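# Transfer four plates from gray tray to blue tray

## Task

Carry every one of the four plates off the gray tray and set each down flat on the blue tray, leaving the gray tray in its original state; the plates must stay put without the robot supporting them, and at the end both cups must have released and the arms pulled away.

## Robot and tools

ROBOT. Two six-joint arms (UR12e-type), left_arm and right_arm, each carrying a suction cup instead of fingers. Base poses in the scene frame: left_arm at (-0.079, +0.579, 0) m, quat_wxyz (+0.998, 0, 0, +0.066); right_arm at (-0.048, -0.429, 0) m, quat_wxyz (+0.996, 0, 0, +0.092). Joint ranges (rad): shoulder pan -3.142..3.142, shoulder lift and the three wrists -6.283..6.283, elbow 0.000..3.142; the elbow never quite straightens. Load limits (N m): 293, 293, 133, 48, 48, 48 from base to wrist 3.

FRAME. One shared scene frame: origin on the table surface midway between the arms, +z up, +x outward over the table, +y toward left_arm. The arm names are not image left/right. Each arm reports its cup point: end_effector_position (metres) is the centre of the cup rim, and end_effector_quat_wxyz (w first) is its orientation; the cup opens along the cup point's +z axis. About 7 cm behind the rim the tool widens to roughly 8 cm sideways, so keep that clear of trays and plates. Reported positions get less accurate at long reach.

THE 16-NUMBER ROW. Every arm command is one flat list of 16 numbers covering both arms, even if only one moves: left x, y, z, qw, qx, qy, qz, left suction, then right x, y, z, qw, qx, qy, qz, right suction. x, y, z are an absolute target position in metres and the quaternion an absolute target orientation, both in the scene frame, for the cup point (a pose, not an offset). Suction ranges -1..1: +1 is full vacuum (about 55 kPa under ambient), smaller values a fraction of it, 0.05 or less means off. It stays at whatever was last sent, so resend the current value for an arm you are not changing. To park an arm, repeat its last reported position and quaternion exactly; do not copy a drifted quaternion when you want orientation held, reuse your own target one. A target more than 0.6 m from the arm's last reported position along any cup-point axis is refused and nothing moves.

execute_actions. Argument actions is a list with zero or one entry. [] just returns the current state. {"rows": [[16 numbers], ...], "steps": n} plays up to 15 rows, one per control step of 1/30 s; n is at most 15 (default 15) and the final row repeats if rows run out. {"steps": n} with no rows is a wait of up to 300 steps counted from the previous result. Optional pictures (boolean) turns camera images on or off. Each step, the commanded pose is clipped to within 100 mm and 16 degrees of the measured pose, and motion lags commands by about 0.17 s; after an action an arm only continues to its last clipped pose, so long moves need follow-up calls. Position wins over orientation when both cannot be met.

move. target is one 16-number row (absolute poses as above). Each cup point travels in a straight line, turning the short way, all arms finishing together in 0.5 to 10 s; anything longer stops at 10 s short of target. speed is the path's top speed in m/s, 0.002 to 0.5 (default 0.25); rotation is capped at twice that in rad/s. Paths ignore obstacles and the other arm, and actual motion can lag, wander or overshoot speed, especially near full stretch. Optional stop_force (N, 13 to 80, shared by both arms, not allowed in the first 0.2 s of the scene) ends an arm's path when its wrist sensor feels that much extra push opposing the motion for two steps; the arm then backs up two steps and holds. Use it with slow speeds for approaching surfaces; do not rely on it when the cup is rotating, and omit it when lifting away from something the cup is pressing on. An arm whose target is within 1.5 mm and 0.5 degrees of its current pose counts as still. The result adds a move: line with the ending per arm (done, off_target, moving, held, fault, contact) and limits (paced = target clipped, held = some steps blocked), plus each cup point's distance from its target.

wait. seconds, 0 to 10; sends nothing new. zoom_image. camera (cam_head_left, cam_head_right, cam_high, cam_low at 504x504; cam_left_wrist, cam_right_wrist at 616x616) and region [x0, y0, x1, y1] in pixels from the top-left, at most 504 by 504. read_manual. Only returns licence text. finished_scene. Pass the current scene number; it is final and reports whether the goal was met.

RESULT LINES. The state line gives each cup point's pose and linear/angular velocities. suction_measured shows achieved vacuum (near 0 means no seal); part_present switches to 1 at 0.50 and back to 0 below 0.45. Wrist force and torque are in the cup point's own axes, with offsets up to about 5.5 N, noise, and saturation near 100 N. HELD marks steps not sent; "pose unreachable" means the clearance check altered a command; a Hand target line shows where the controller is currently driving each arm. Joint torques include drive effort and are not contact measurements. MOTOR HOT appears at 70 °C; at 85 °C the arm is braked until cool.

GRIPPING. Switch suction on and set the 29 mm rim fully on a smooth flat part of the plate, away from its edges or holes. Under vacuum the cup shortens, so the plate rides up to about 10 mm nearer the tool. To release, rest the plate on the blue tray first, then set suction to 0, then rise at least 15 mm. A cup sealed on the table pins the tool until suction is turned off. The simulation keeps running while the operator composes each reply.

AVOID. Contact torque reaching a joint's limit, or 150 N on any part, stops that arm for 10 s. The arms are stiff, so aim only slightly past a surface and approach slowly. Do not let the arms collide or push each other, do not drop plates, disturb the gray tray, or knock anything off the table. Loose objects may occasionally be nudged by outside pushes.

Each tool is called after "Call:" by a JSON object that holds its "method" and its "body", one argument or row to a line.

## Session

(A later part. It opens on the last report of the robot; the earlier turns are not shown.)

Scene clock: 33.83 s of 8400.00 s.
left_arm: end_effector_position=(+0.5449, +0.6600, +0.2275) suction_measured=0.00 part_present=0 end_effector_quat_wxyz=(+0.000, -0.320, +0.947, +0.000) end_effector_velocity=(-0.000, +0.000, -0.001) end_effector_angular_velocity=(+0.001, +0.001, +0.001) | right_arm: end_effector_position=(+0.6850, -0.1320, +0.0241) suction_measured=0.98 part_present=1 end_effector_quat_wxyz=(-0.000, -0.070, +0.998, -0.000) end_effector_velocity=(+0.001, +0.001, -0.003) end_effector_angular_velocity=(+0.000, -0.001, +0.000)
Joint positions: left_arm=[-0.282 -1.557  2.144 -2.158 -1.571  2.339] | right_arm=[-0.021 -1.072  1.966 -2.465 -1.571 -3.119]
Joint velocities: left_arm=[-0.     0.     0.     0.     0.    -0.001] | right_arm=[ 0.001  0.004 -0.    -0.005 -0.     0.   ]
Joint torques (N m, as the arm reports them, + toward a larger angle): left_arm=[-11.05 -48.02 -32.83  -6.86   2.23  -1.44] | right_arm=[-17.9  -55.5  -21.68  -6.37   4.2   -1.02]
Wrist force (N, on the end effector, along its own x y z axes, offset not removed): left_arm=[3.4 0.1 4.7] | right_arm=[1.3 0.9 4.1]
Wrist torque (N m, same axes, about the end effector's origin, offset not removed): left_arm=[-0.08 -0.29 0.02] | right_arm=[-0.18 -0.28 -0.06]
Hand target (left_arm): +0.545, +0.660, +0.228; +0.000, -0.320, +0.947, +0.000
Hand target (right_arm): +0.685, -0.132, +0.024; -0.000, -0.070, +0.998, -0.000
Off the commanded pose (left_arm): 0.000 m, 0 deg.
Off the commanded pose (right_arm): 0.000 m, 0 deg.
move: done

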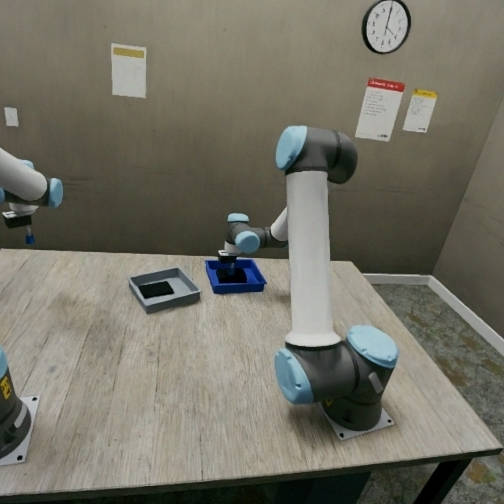

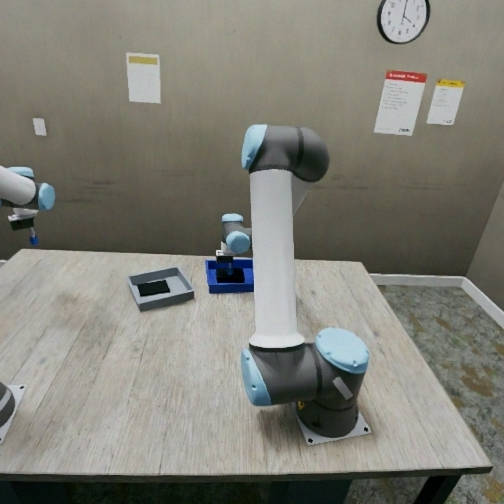

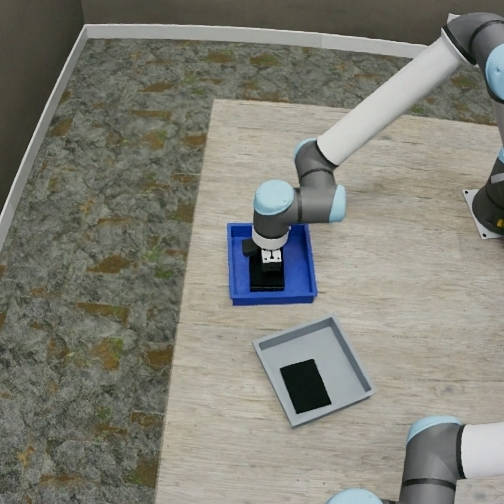

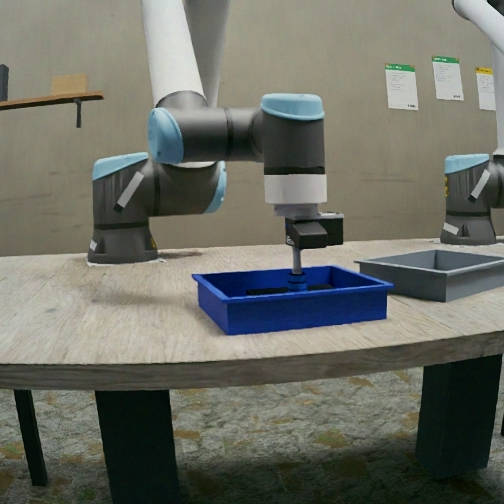

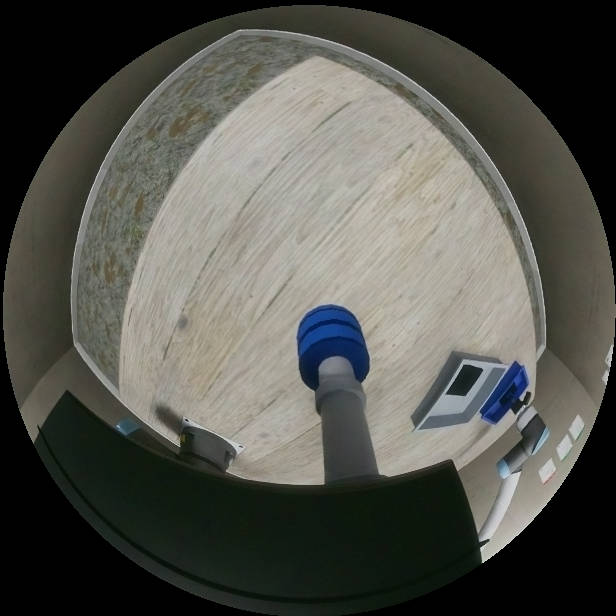

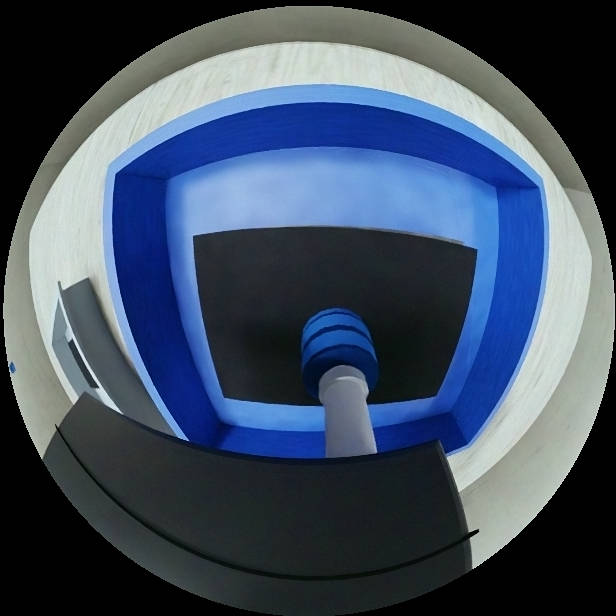

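Call:
{"method": "execute_actions", "body": {
  "actions": [
    {"rows":[[0.5449,0.66,0.2275,0,-0.32,0.947,0,0,0.685,-0.132,0.0238,0,-0.07,0.9975,0,0]],"steps":4}
  ],
  "pictures": false
}}

Call:
{"method": "move", "body": {
  "target": [0.5449,0.66,0.2275,0,-0.32,0.947,0,0,0.685,-0.132,0.068,0,-0.07,0.9975,0,0],
  "speed": 0.2
}}

Call:
{"method": "move", "body": {
  "target": [0.5449,0.66,0.2275,0,-0.32,0.947,0,0,0.572,0.206,0.066,0,-0.208,0.978,0,0],
  "speed": 0.45
}}

Call:
{"method": "move", "body": {
  "target": [0.5449,0.66,0.2275,0,-0.32,0.947,0,0,0.572,0.206,0.0075,0,-0.208,0.978,0,1],
  "speed": 0.11
}}

Scene clock: 35.63 s of 8400.00 s.
left_arm: end_effector_position=(+0.5449, +0.6600, +0.2275) suction_measured=0.00 part_present=0 end_effector_quat_wxyz=(+0.000, -0.320, +0.947, +0.000) end_effector_velocity=(-0.000, +0.000, +0.000) end_effector_angular_velocity=(-0.000, -0.001, -0.000) | right_arm: end_effector_position=(+0.6850, -0.1320, +0.0238) suction_measured=0.00 part_present=0 end_effector_quat_wxyz=(+0.000, -0.070, +0.998, +0.000) end_effector_velocity=(-0.001, -0.000, -0.001) end_effector_angular_velocity=(-0.001, +0.001, +0.000)
Joint positions: left_arm=[-0.282 -1.557  2.144 -2.158 -1.571  2.339] | right_arm=[-0.021 -1.071  1.966 -2.465 -1.571 -3.119]
Joint velocities: left_arm=[ 0.    -0.001  0.    -0.    -0.     0.001] | right_arm=[ 0.     0.     0.002 -0.001 -0.001 -0.   ]
Joint torques (N m, as the arm reports them, + toward a larger angle): left_arm=[-13.45 -51.36 -33.76  -7.     1.93  -1.49] | right_arm=[-14.38 -45.77 -15.2   -4.63   4.13   2.69]
Wrist force (N, on the end effector, along its own x y z axes, offset not removed): left_arm=[3.2 -2.1 4.4] | right_arm=[6.7 -0.8 -29.2]
Wrist torque (N m, same axes, about the end effector's origin, offset not removed): left_arm=[-0.42 -0.09 0.12] | right_arm=[-0.26 -0.19 -0.11]
Hand target (left_arm): +0.545, +0.660, +0.228; +0.000, -0.320, +0.947, +0.000
Hand target (right_arm): +0.685, -0.132, +0.024; +0.000, -0.070, +0.998, -0.000
Off the commanded pose (left_arm): 0.000 m, 0 deg.
Off the commanded pose (right_arm): 0.000 m, 0 deg.
Steps of this call (steps 1 to 50: nothing new was sent; steps 51 to 54: all 4 steps of this action). Readings (end_effector_position | what the end effector reports):
51: left_arm (+0.5449, +0.6600, +0.2275) | right_arm (+0.6850, -0.1320, +0.0238) | left_arm suction_measured=0.00 part_present=0 | right_arm suction_measured=0.18 part_present=0
52: left_arm (+0.5449, +0.6600, +0.2275) | right_arm (+0.6850, -0.1320, +0.0238) | left_arm suction_measured=0.00 part_present=0 | right_arm suction_measured=0.00 part_present=0
54: the state above

Scene clock: 36.83 s of 8400.00 s.
left_arm: end_effector_position=(+0.5449, +0.6600, +0.2275) suction_measured=0.00 part_present=0 end_effector_quat_wxyz=(+0.000, -0.320, +0.947, +0.000) end_effector_velocity=(-0.000, +0.000, -0.000) end_effector_angular_velocity=(+0.001, +0.000, +0.000) | right_arm: end_effector_position=(+0.6850, -0.1320, +0.0677) suction_measured=0.00 part_present=0 end_effector_quat_wxyz=(+0.000, -0.070, +0.998, +0.000) end_effector_velocity=(+0.000, -0.000, +0.003) end_effector_angular_velocity=(-0.000, -0.001, +0.001)
Joint positions: left_arm=[-0.282 -1.557  2.144 -2.158 -1.571  2.339] | right_arm=[-0.021 -1.13   1.95  -2.391 -1.571 -3.119]
Joint velocities: left_arm=[ 0.     0.     0.     0.     0.001 -0.   ] | right_arm=[ 0.    -0.003 -0.001  0.003 -0.001 -0.001]
Joint torques (N m, as the arm reports them, + toward a larger angle): left_arm=[-10.83 -48.86 -33.28  -6.44   1.81  -1.28] | right_arm=[ -3.89 -82.51 -39.31   0.1    3.84   0.14]
Wrist force (N, on the end effector, along its own x y z axes, offset not removed): left_arm=[5.1 0.9 2.2] | right_arm=[1.0 -0.5 2.2]
Wrist torque (N m, same axes, about the end effector's origin, offset not removed): left_arm=[-0.04 -0.47 0.18] | right_arm=[-0.37 -0.36 -0.02]
Hand target (left_arm): +0.545, +0.660, +0.228; +0.000, -0.320, +0.947, +0.000
Hand target (right_arm): +0.685, -0.132, +0.068; +0.000, -0.070, +0.998, +0.000
Off the commanded pose (left_arm): 0.000 m, 0 deg.
Off the commanded pose (right_arm): 0.000 m, 0 deg.
move: done

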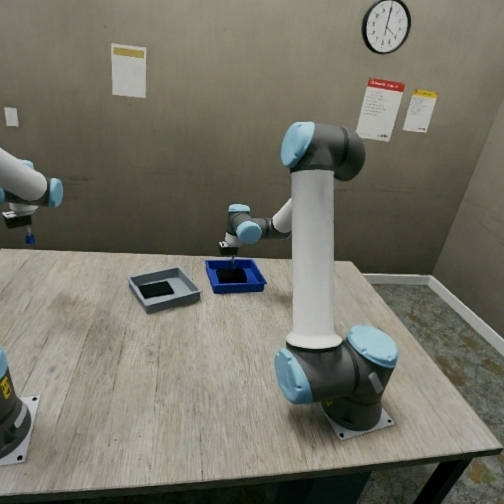

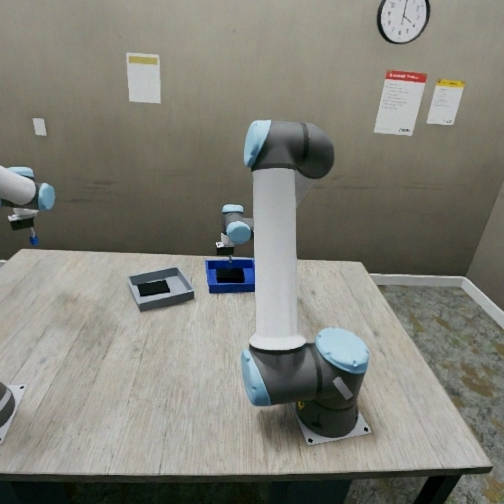

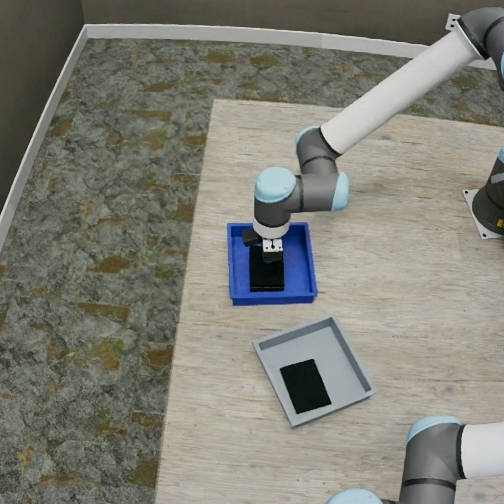

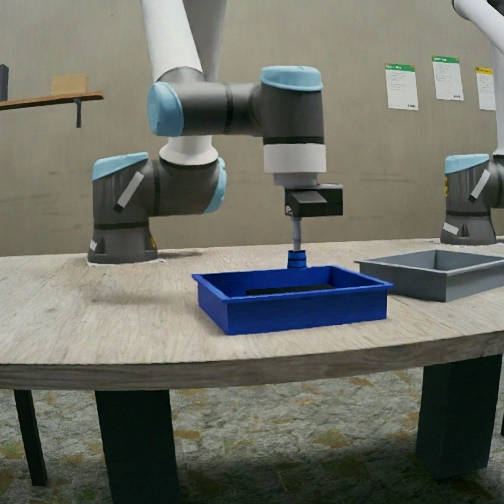

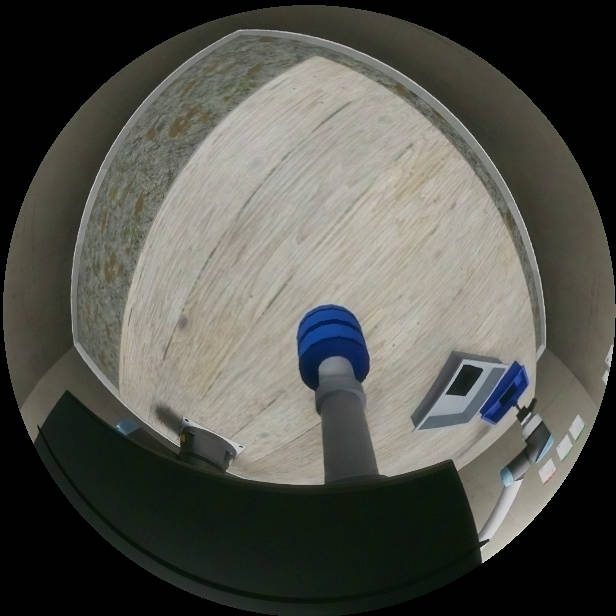

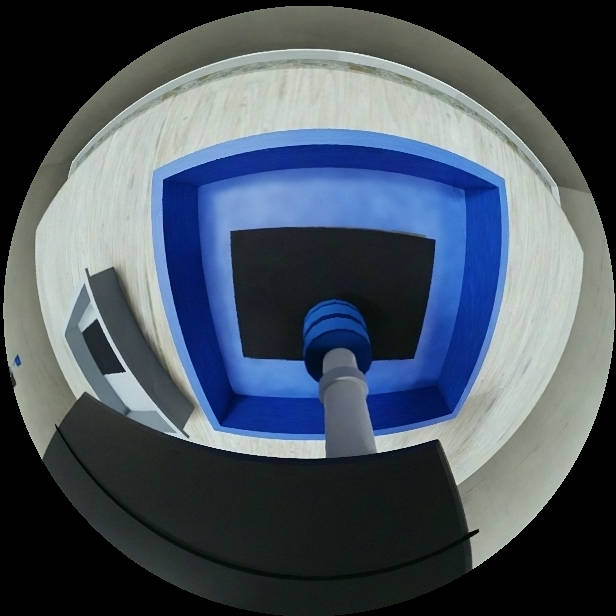

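Scene clock: 38.47 s of 8400.00 s.
left_arm: end_effector_position=(+0.5449, +0.6600, +0.2275) suction_measured=0.00 part_present=0 end_effector_quat_wxyz=(+0.000, -0.320, +0.947, +0.000) end_effector_velocity=(-0.000, -0.000, -0.000) end_effector_angular_velocity=(-0.000, +0.000, -0.000) | right_arm: end_effector_position=(+0.5719, +0.2058, +0.0661) suction_measured=0.00 part_present=0 end_effector_quat_wxyz=(+0.000, -0.208, +0.978, +0.000) end_effector_velocity=(-0.000, +0.003, -0.000) end_effector_angular_velocity=(+0.001, +0.002, +0.001)
Joint positions: left_arm=[-0.282 -1.557  2.144 -2.158 -1.571  2.339] | right_arm=[ 0.415 -1.009  1.746 -2.308 -1.571 -2.961]
Joint velocities: left_arm=[-0.    -0.001  0.001  0.    -0.     0.   ] | right_arm=[ 0.002  0.002 -0.004  0.003  0.002  0.002]
Joint torques (N m, as the arm reports them, + toward a larger angle): left_arm=[-13.61 -47.55 -32.29  -6.55   1.88  -1.02] | right_arm=[ 16.83 -60.21 -40.48  -0.15  -3.98   2.63]
Wrist force (N, on the end effector, along its own x y z axes, offset not removed): left_arm=[2.6 1.6 4.9] | right_arm=[1.2 0.0 0.0]
Wrist torque (N m, same axes, about the end effector's origin, offset not removed): left_arm=[0.11 -0.13 0.13] | right_arm=[-0.33 -0.31 0.01]
Hand target (left_arm): +0.545, +0.660, +0.228; +0.000, -0.320, +0.947, +0.000
Hand target (right_arm): +0.572, +0.206, +0.066; +0.000, -0.208, +0.978, +0.000
Off the commanded pose (left_arm): 0.000 m, 0 deg.
Off the commanded pose (right_arm): 0.000 m, 0 deg.
move: done

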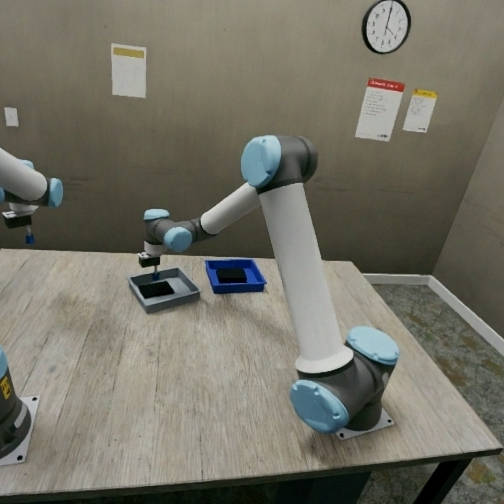

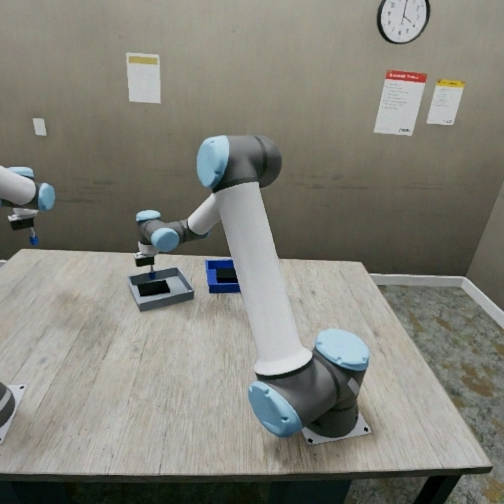

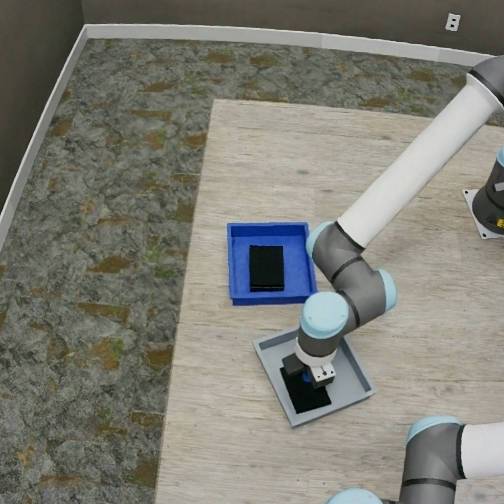

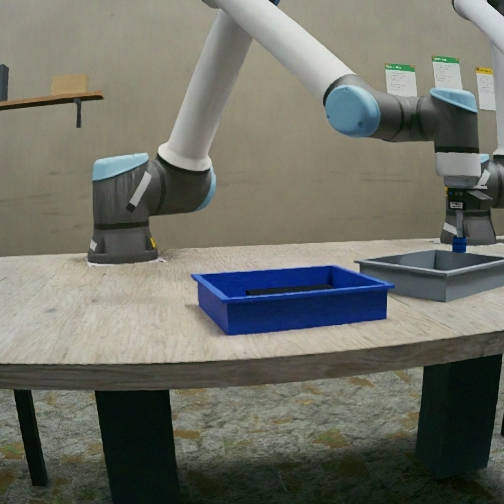

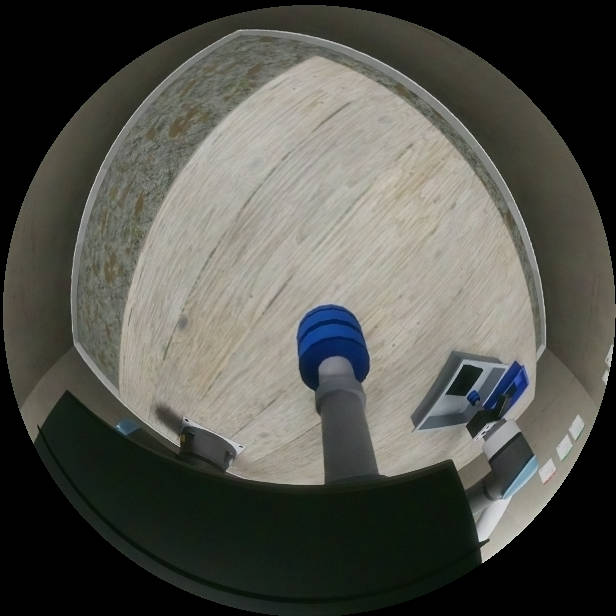

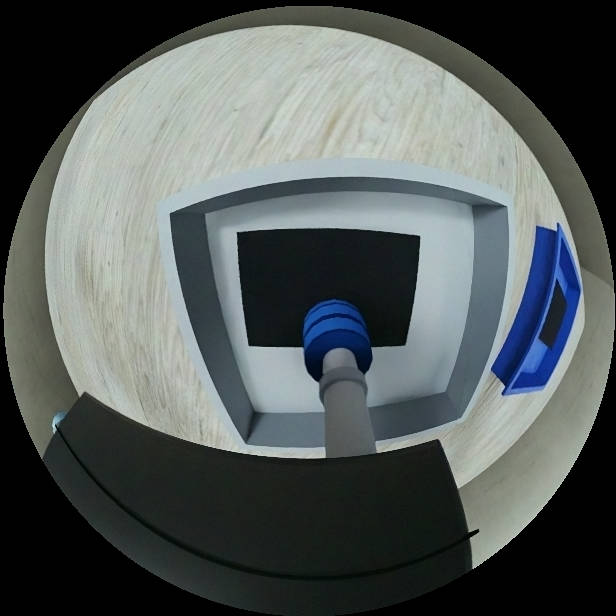

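Scene clock: 39.57 s of 8400.00 s.
left_arm: end_effector_position=(+0.5449, +0.6600, +0.2275) suction_measured=0.00 part_present=0 end_effector_quat_wxyz=(+0.000, -0.320, +0.947, +0.000) end_effector_velocity=(+0.000, -0.000, +0.000) end_effector_angular_velocity=(-0.001, +0.001, -0.000) | right_arm: end_effector_position=(+0.5720, +0.2060, +0.0078) suction_measured=0.51 part_present=1 end_effector_quat_wxyz=(-0.000, -0.208, +0.978, -0.000) end_effector_velocity=(+0.000, +0.001, -0.002) end_effector_angular_velocity=(-0.000, -0.001, +0.002)
Joint positions: left_arm=[-0.282 -1.557  2.144 -2.158 -1.571  2.339] | right_arm=[ 0.416 -0.941  1.763 -2.393 -1.571 -2.961]
Joint velocities: left_arm=[ 0.     0.    -0.001  0.001 -0.001  0.   ] | right_arm=[ 0.001  0.004 -0.    -0.004 -0.001 -0.001]
Joint torques (N m, as the arm reports them, + toward a larger angle): left_arm=[-13.58 -48.16 -33.11  -6.59   2.04  -1.72] | right_arm=[ 15.95 -68.21 -24.73  -6.49  -3.78  -1.68]
Wrist force (N, on the end effector, along its own x y z axes, offset not removed): left_arm=[3.1 -1.0 3.4] | right_arm=[-1.3 1.4 1.1]
Wrist torque (N m, same axes, about the end effector's origin, offset not removed): left_arm=[-0.28 -0.13 0.06] | right_arm=[-0.05 0.05 -0.06]
Hand target (left_arm): +0.545, +0.660, +0.227; +0.000, -0.320, +0.947, +0.000
Hand target (right_arm): +0.572, +0.206, +0.007; -0.000, -0.208, +0.978, -0.000
Off the commanded pose (left_arm): 0.000 m, 0 deg.
Off the commanded pose (right_arm): 0.000 m, 0 deg.
move: done

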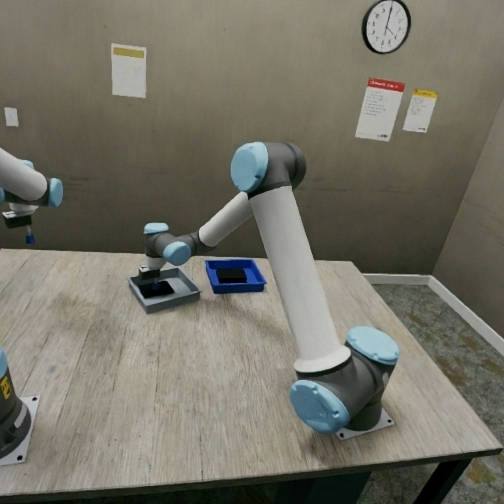

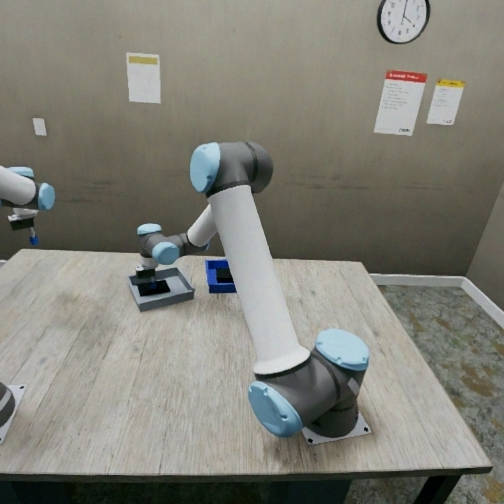

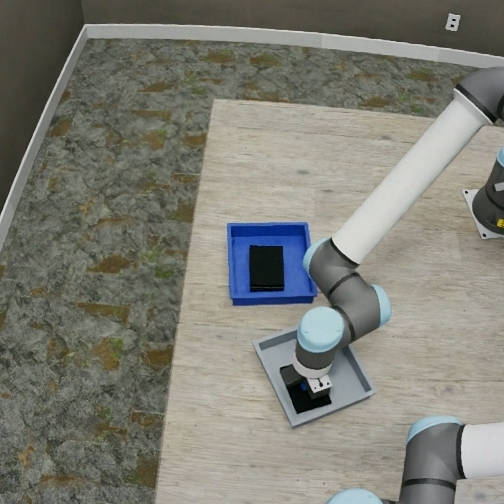

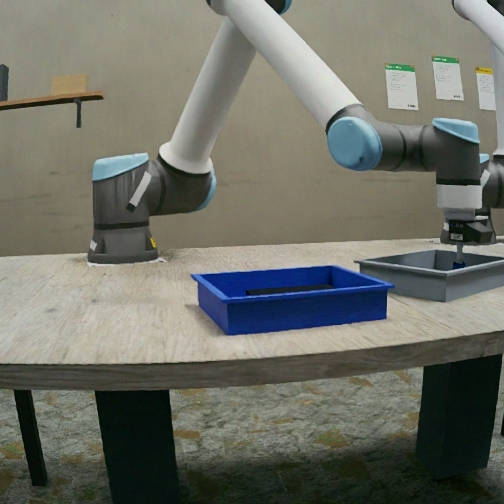

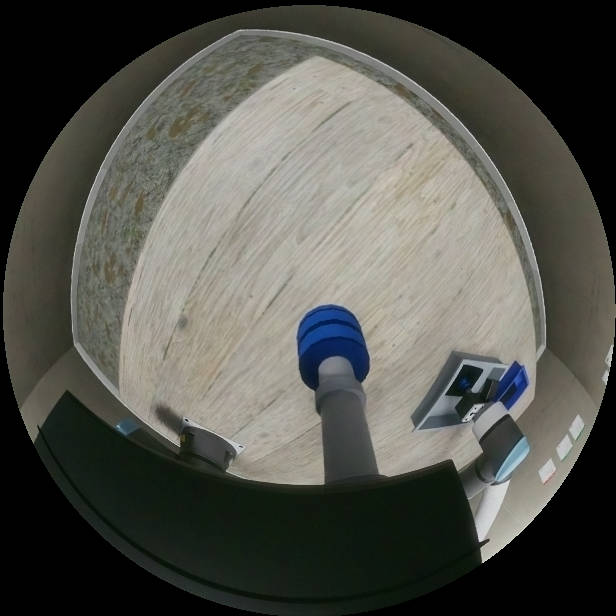

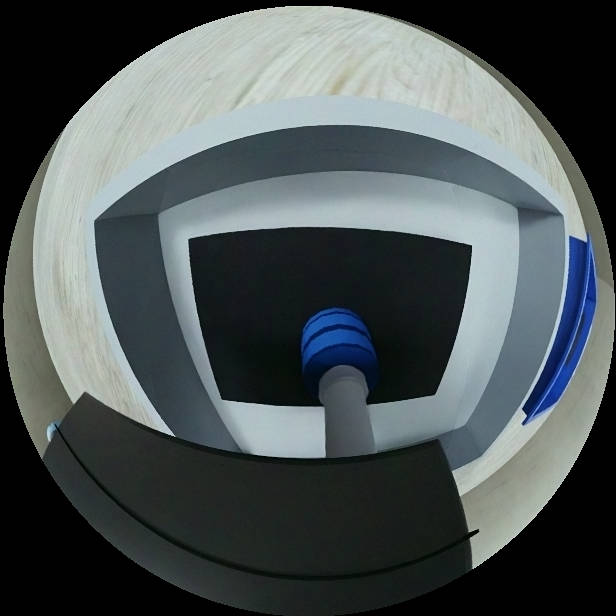

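Call:
{"method": "move", "body": {
  "target": [0.5449,0.66,0.2275,0,-0.32,0.947,0,0,0.572,0.206,0.07,0,-0.208,0.978,0,1],
  "speed": 0.17
}}

Call:
{"method": "move", "body": {
  "target": [0.5449,0.66,0.2275,0,-0.32,0.947,0,0,0.685,-0.133,0.07,0,-0.07,0.9975,0,1],
  "speed": 0.45
}}

Call:
{"method": "move", "body": {
  "target": [0.5449,0.66,0.2275,0,-0.32,0.947,0,0,0.685,-0.133,0.0336,0,-0.07,0.9975,0,1],
  "speed": 0.09,
  "stop_force": 20
}}

Scene clock: 41.63 s of 8400.00 s.
left_arm: end_effector_position=(+0.5449, +0.6600, +0.2275) suction_measured=0.00 part_present=0 end_effector_quat_wxyz=(+0.000, -0.320, +0.947, +0.000) end_effector_velocity=(-0.001, +0.000, -0.001) end_effector_angular_velocity=(-0.000, +0.001, -0.000) | right_arm: end_effector_position=(+0.5719, +0.2060, +0.0696) suction_measured=0.96 part_present=1 end_effector_quat_wxyz=(+0.000, -0.208, +0.978, +0.000) end_effector_velocity=(+0.000, +0.000, +0.004) end_effector_angular_velocity=(-0.001, -0.002, +0.002)
Joint positions: left_arm=[-0.282 -1.557  2.144 -2.158 -1.571  2.339] | right_arm=[ 0.416 -1.013  1.744 -2.302 -1.571 -2.961]
Joint velocities: left_arm=[ 0.    -0.     0.001  0.    -0.     0.   ] | right_arm=[ 0.001 -0.004 -0.002  0.004 -0.002 -0.001]
Joint torques (N m, as the arm reports them, + toward a larger angle): left_arm=[-12.55 -53.3  -33.68  -6.65   2.12  -1.39] | right_arm=[ -2.27 -94.   -42.37  -0.39  -3.44   2.69]
Wrist force (N, on the end effector, along its own x y z axes, offset not removed): left_arm=[2.8 0.3 4.7] | right_arm=[-1.0 0.9 -0.6]
Wrist torque (N m, same axes, about the end effector's origin, offset not removed): left_arm=[-0.20 -0.08 0.08] | right_arm=[-0.15 -0.05 0.11]
Hand target (left_arm): +0.545, +0.660, +0.228; +0.000, -0.320, +0.947, +0.000
Hand target (right_arm): +0.572, +0.206, +0.070; +0.000, -0.208, +0.978, +0.000
Off the commanded pose (left_arm): 0.000 m, 0 deg.
Off the commanded pose (right_arm): 0.000 m, 0 deg.
move: done

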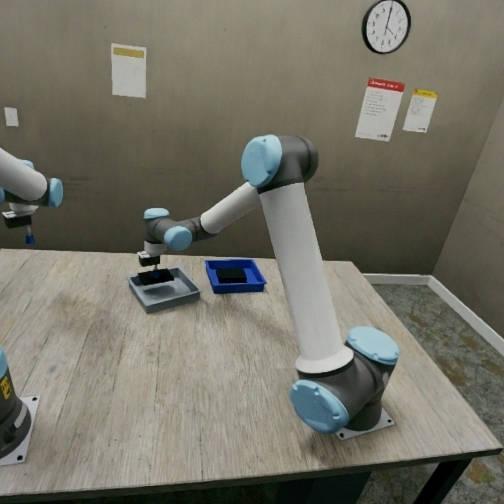

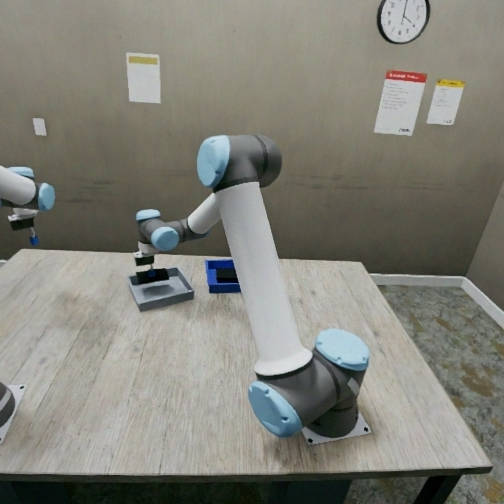

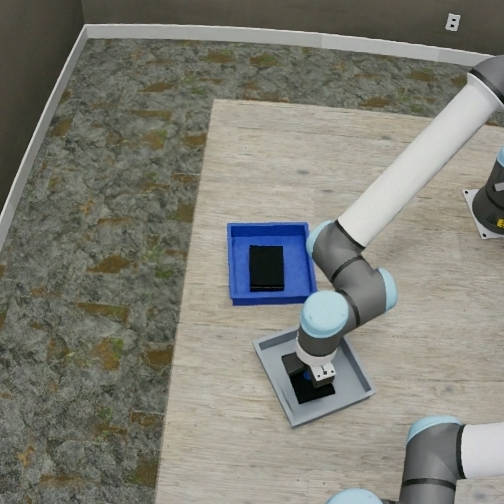

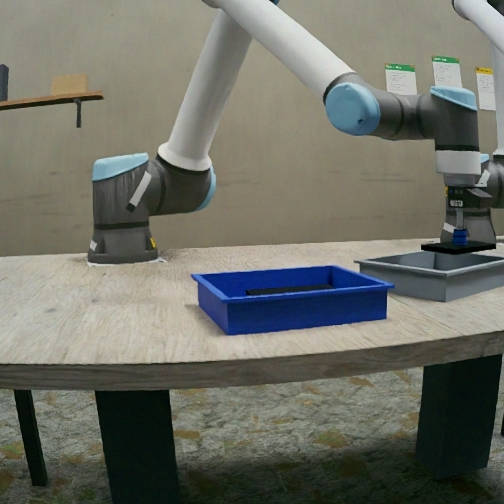

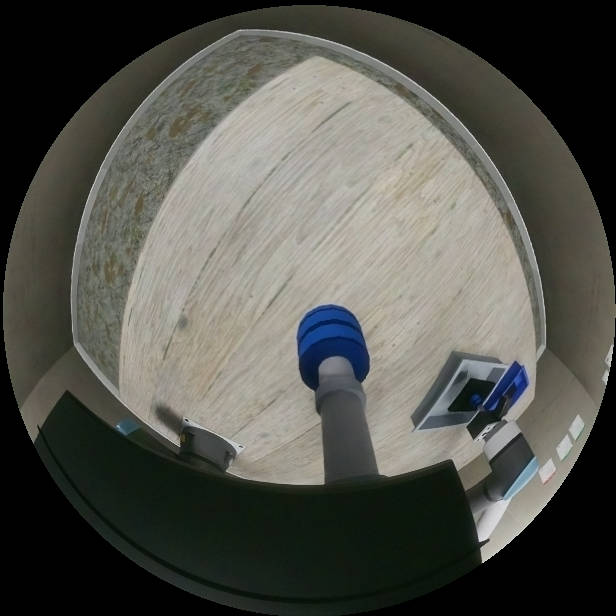

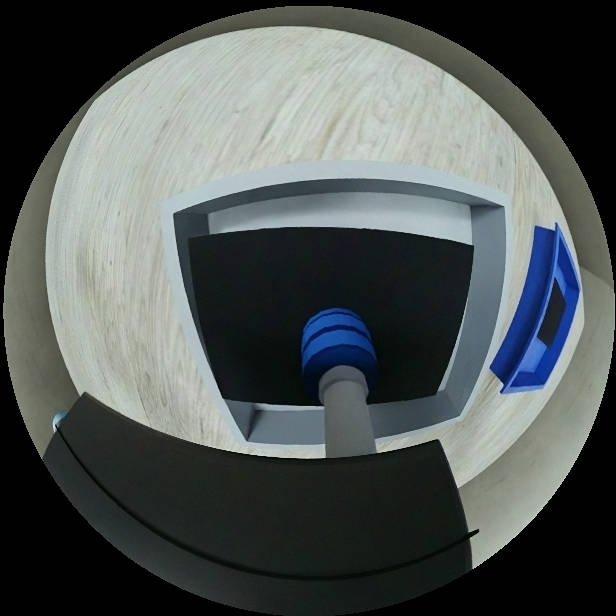

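Scene clock: 43.27 s of 8400.00 s.
left_arm: end_effector_position=(+0.5449, +0.6600, +0.2275) suction_measured=0.00 part_present=0 end_effector_quat_wxyz=(+0.000, -0.320, +0.947, +0.000) end_effector_velocity=(-0.000, -0.000, -0.000) end_effector_angular_velocity=(+0.000, +0.000, +0.000) | right_arm: end_effector_position=(+0.6850, -0.1328, +0.0699) suction_measured=0.98 part_present=1 end_effector_quat_wxyz=(-0.000, -0.070, +0.998, -0.000) end_effector_velocity=(+0.002, -0.002, +0.001) end_effector_angular_velocity=(+0.001, -0.001, +0.001)
Joint positions: left_arm=[-0.282 -1.557  2.144 -2.158 -1.571  2.339] | right_arm=[-0.022 -1.133  1.95  -2.388 -1.571 -3.12 ]
Joint velocities: left_arm=[-0.  0.  0. -0.  0. -0.] | right_arm=[-0.003 -0.001 -0.001  0.001  0.    -0.004]
Joint torques (N m, as the arm reports them, + toward a larger angle): left_arm=[ -8.05 -46.4  -32.97  -6.45   1.92  -0.92] | right_arm=[-18.62 -83.64 -24.62  -3.15   3.95  -1.55]
Wrist force (N, on the end effector, along its own x y z axes, offset not removed): left_arm=[4.2 -0.6 3.1] | right_arm=[0.5 -2.7 2.5]
Wrist torque (N m, same axes, about the end effector's origin, offset not removed): left_arm=[-0.18 -0.28 0.14] | right_arm=[-0.62 -0.29 -0.05]
Hand target (left_arm): +0.545, +0.660, +0.228; +0.000, -0.320, +0.947, +0.000
Hand target (right_arm): +0.685, -0.133, +0.070; -0.000, -0.070, +0.998, -0.000
Off the commanded pose (left_arm): 0.000 m, 0 deg.
Off the commanded pose (right_arm): 0.000 m, 0 deg.
move: done

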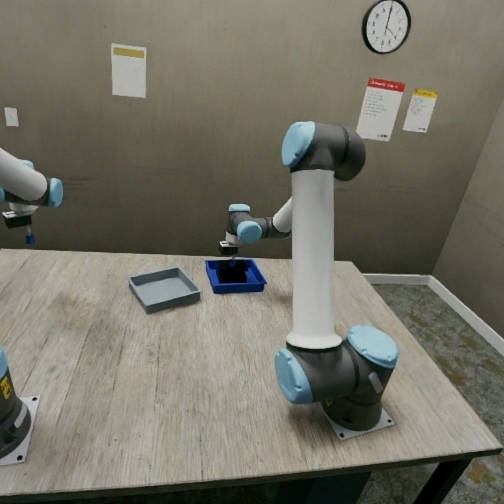

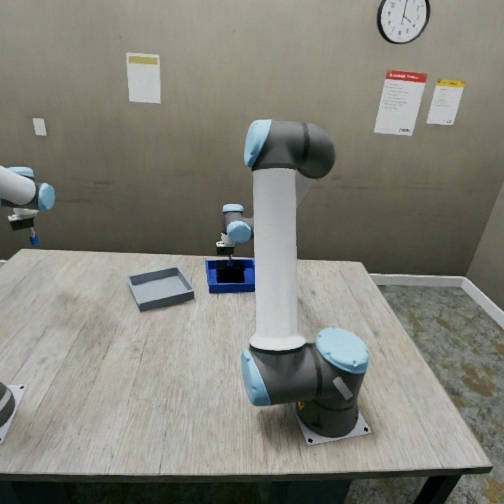

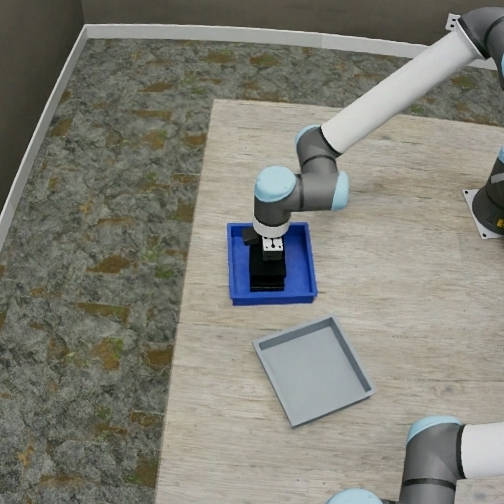

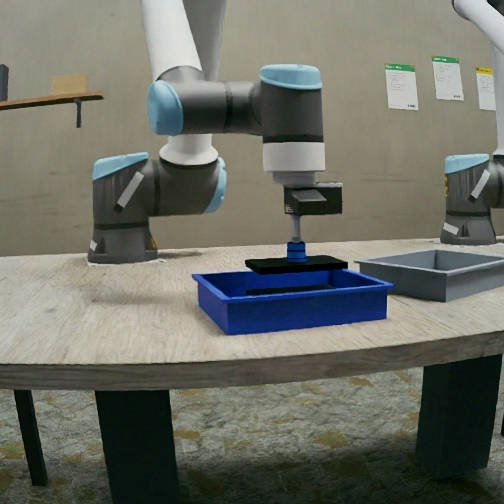

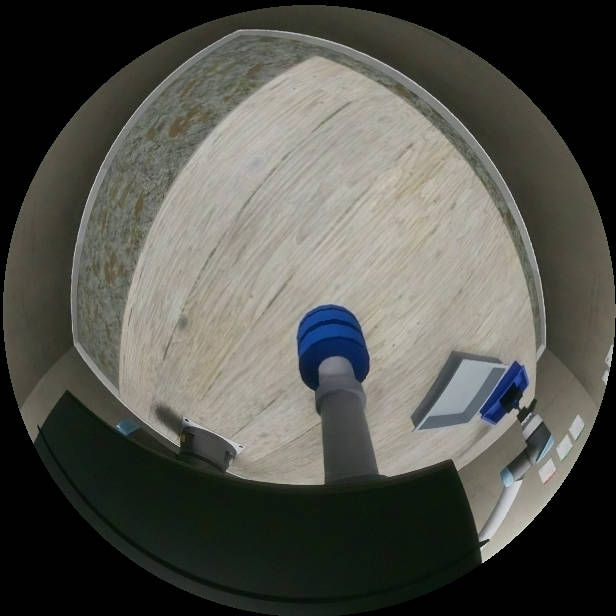

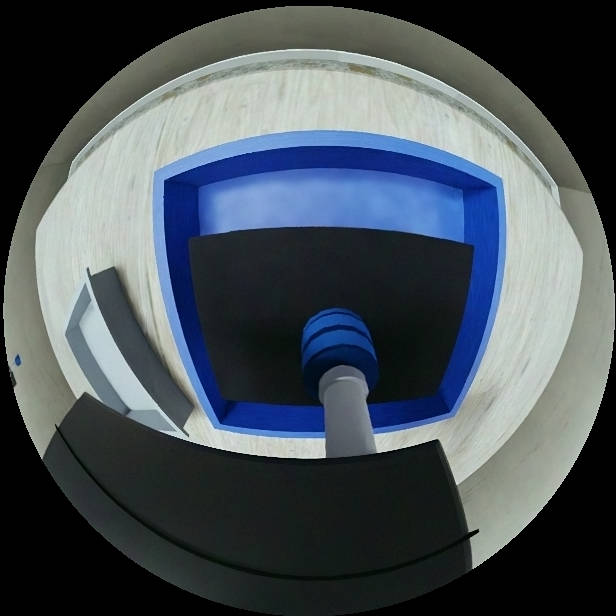

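Scene clock: 44.23 s of 8400.00 s.
left_arm: end_effector_position=(+0.5449, +0.6600, +0.2275) suction_measured=0.00 part_present=0 end_effector_quat_wxyz=(+0.000, -0.320, +0.947, +0.000) end_effector_velocity=(+0.000, +0.000, +0.000) end_effector_angular_velocity=(+0.001, -0.001, +0.001) | right_arm: end_effector_position=(+0.6850, -0.1330, +0.0339) suction_measured=0.99 part_present=1 end_effector_quat_wxyz=(+0.000, -0.070, +0.998, +0.000) end_effector_velocity=(+0.000, +0.001, -0.001) end_effector_angular_velocity=(+0.001, -0.002, +0.001)
Joint positions: left_arm=[-0.282 -1.557  2.144 -2.158 -1.571  2.339] | right_arm=[-0.023 -1.086  1.963 -2.449 -1.571 -3.12 ]
Joint velocities: left_arm=[-0.    -0.    -0.    -0.     0.002 -0.001] | right_arm=[ 0.001  0.002  0.001 -0.004  0.001  0.   ]
Joint torques (N m, as the arm reports them, + toward a larger angle): left_arm=[-11.93 -49.48 -33.75  -6.51   1.84  -1.1 ] | right_arm=[-19.45 -46.48 -20.81  -6.4    4.06  -1.51]
Wrist force (N, on the end effector, along its own x y z axes, offset not removed): left_arm=[1.8 1.3 5.1] | right_arm=[2.9 1.5 -6.9]
Wrist torque (N m, same axes, about the end effector's origin, offset not removed): left_arm=[-0.02 0.05 0.10] | right_arm=[-0.10 -0.25 -0.01]
Hand target (left_arm): +0.545, +0.660, +0.228; +0.000, -0.320, +0.947, +0.000
Hand target (right_arm): +0.685, -0.133, +0.034; -0.000, -0.070, +0.998, -0.000
Off the commanded pose (left_arm): 0.000 m, 0 deg.
Off the commanded pose (right_arm): 0.000 m, 0 deg.
move: done

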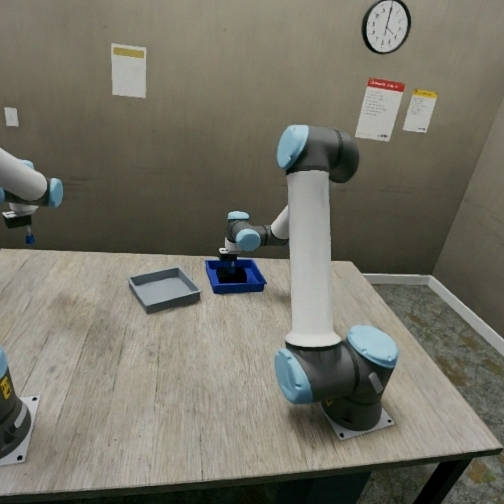

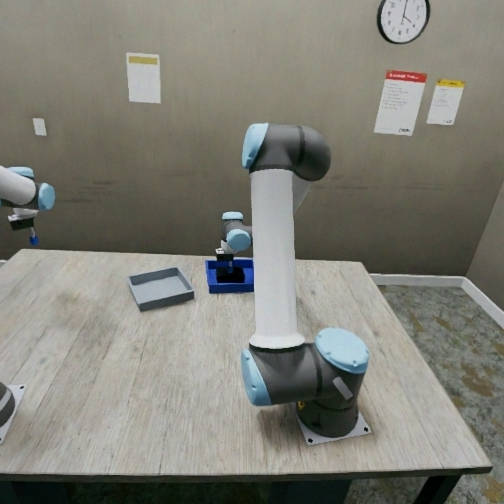

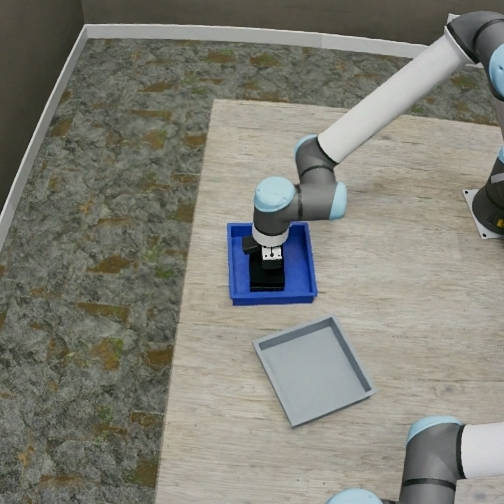

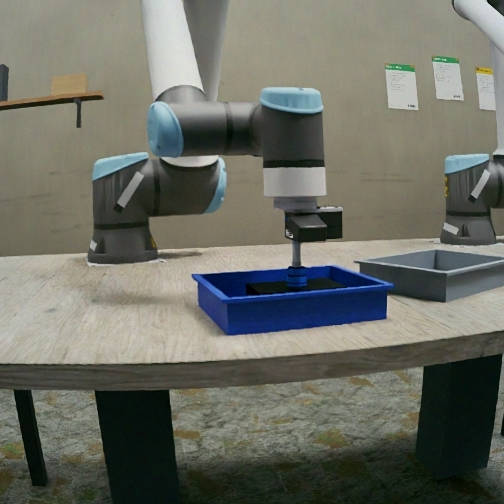

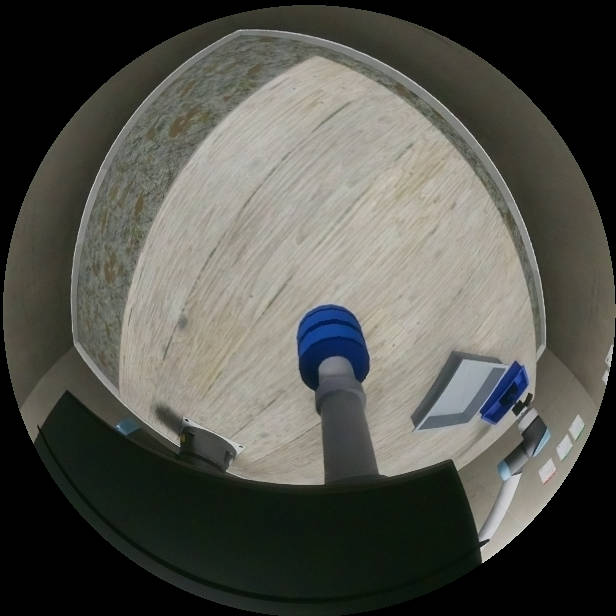

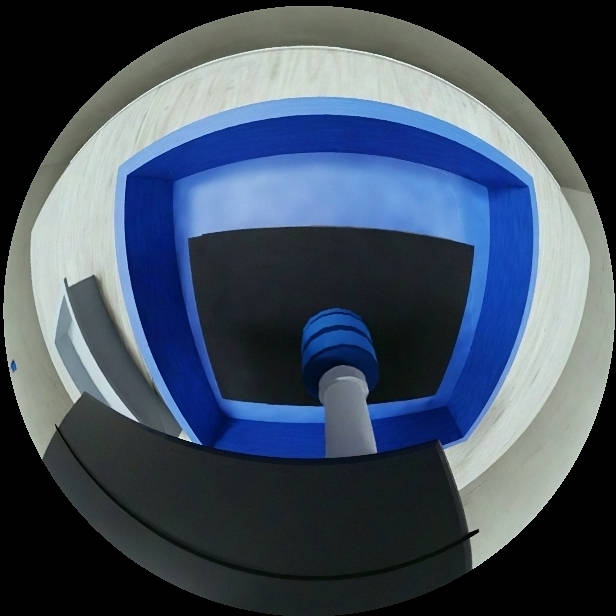

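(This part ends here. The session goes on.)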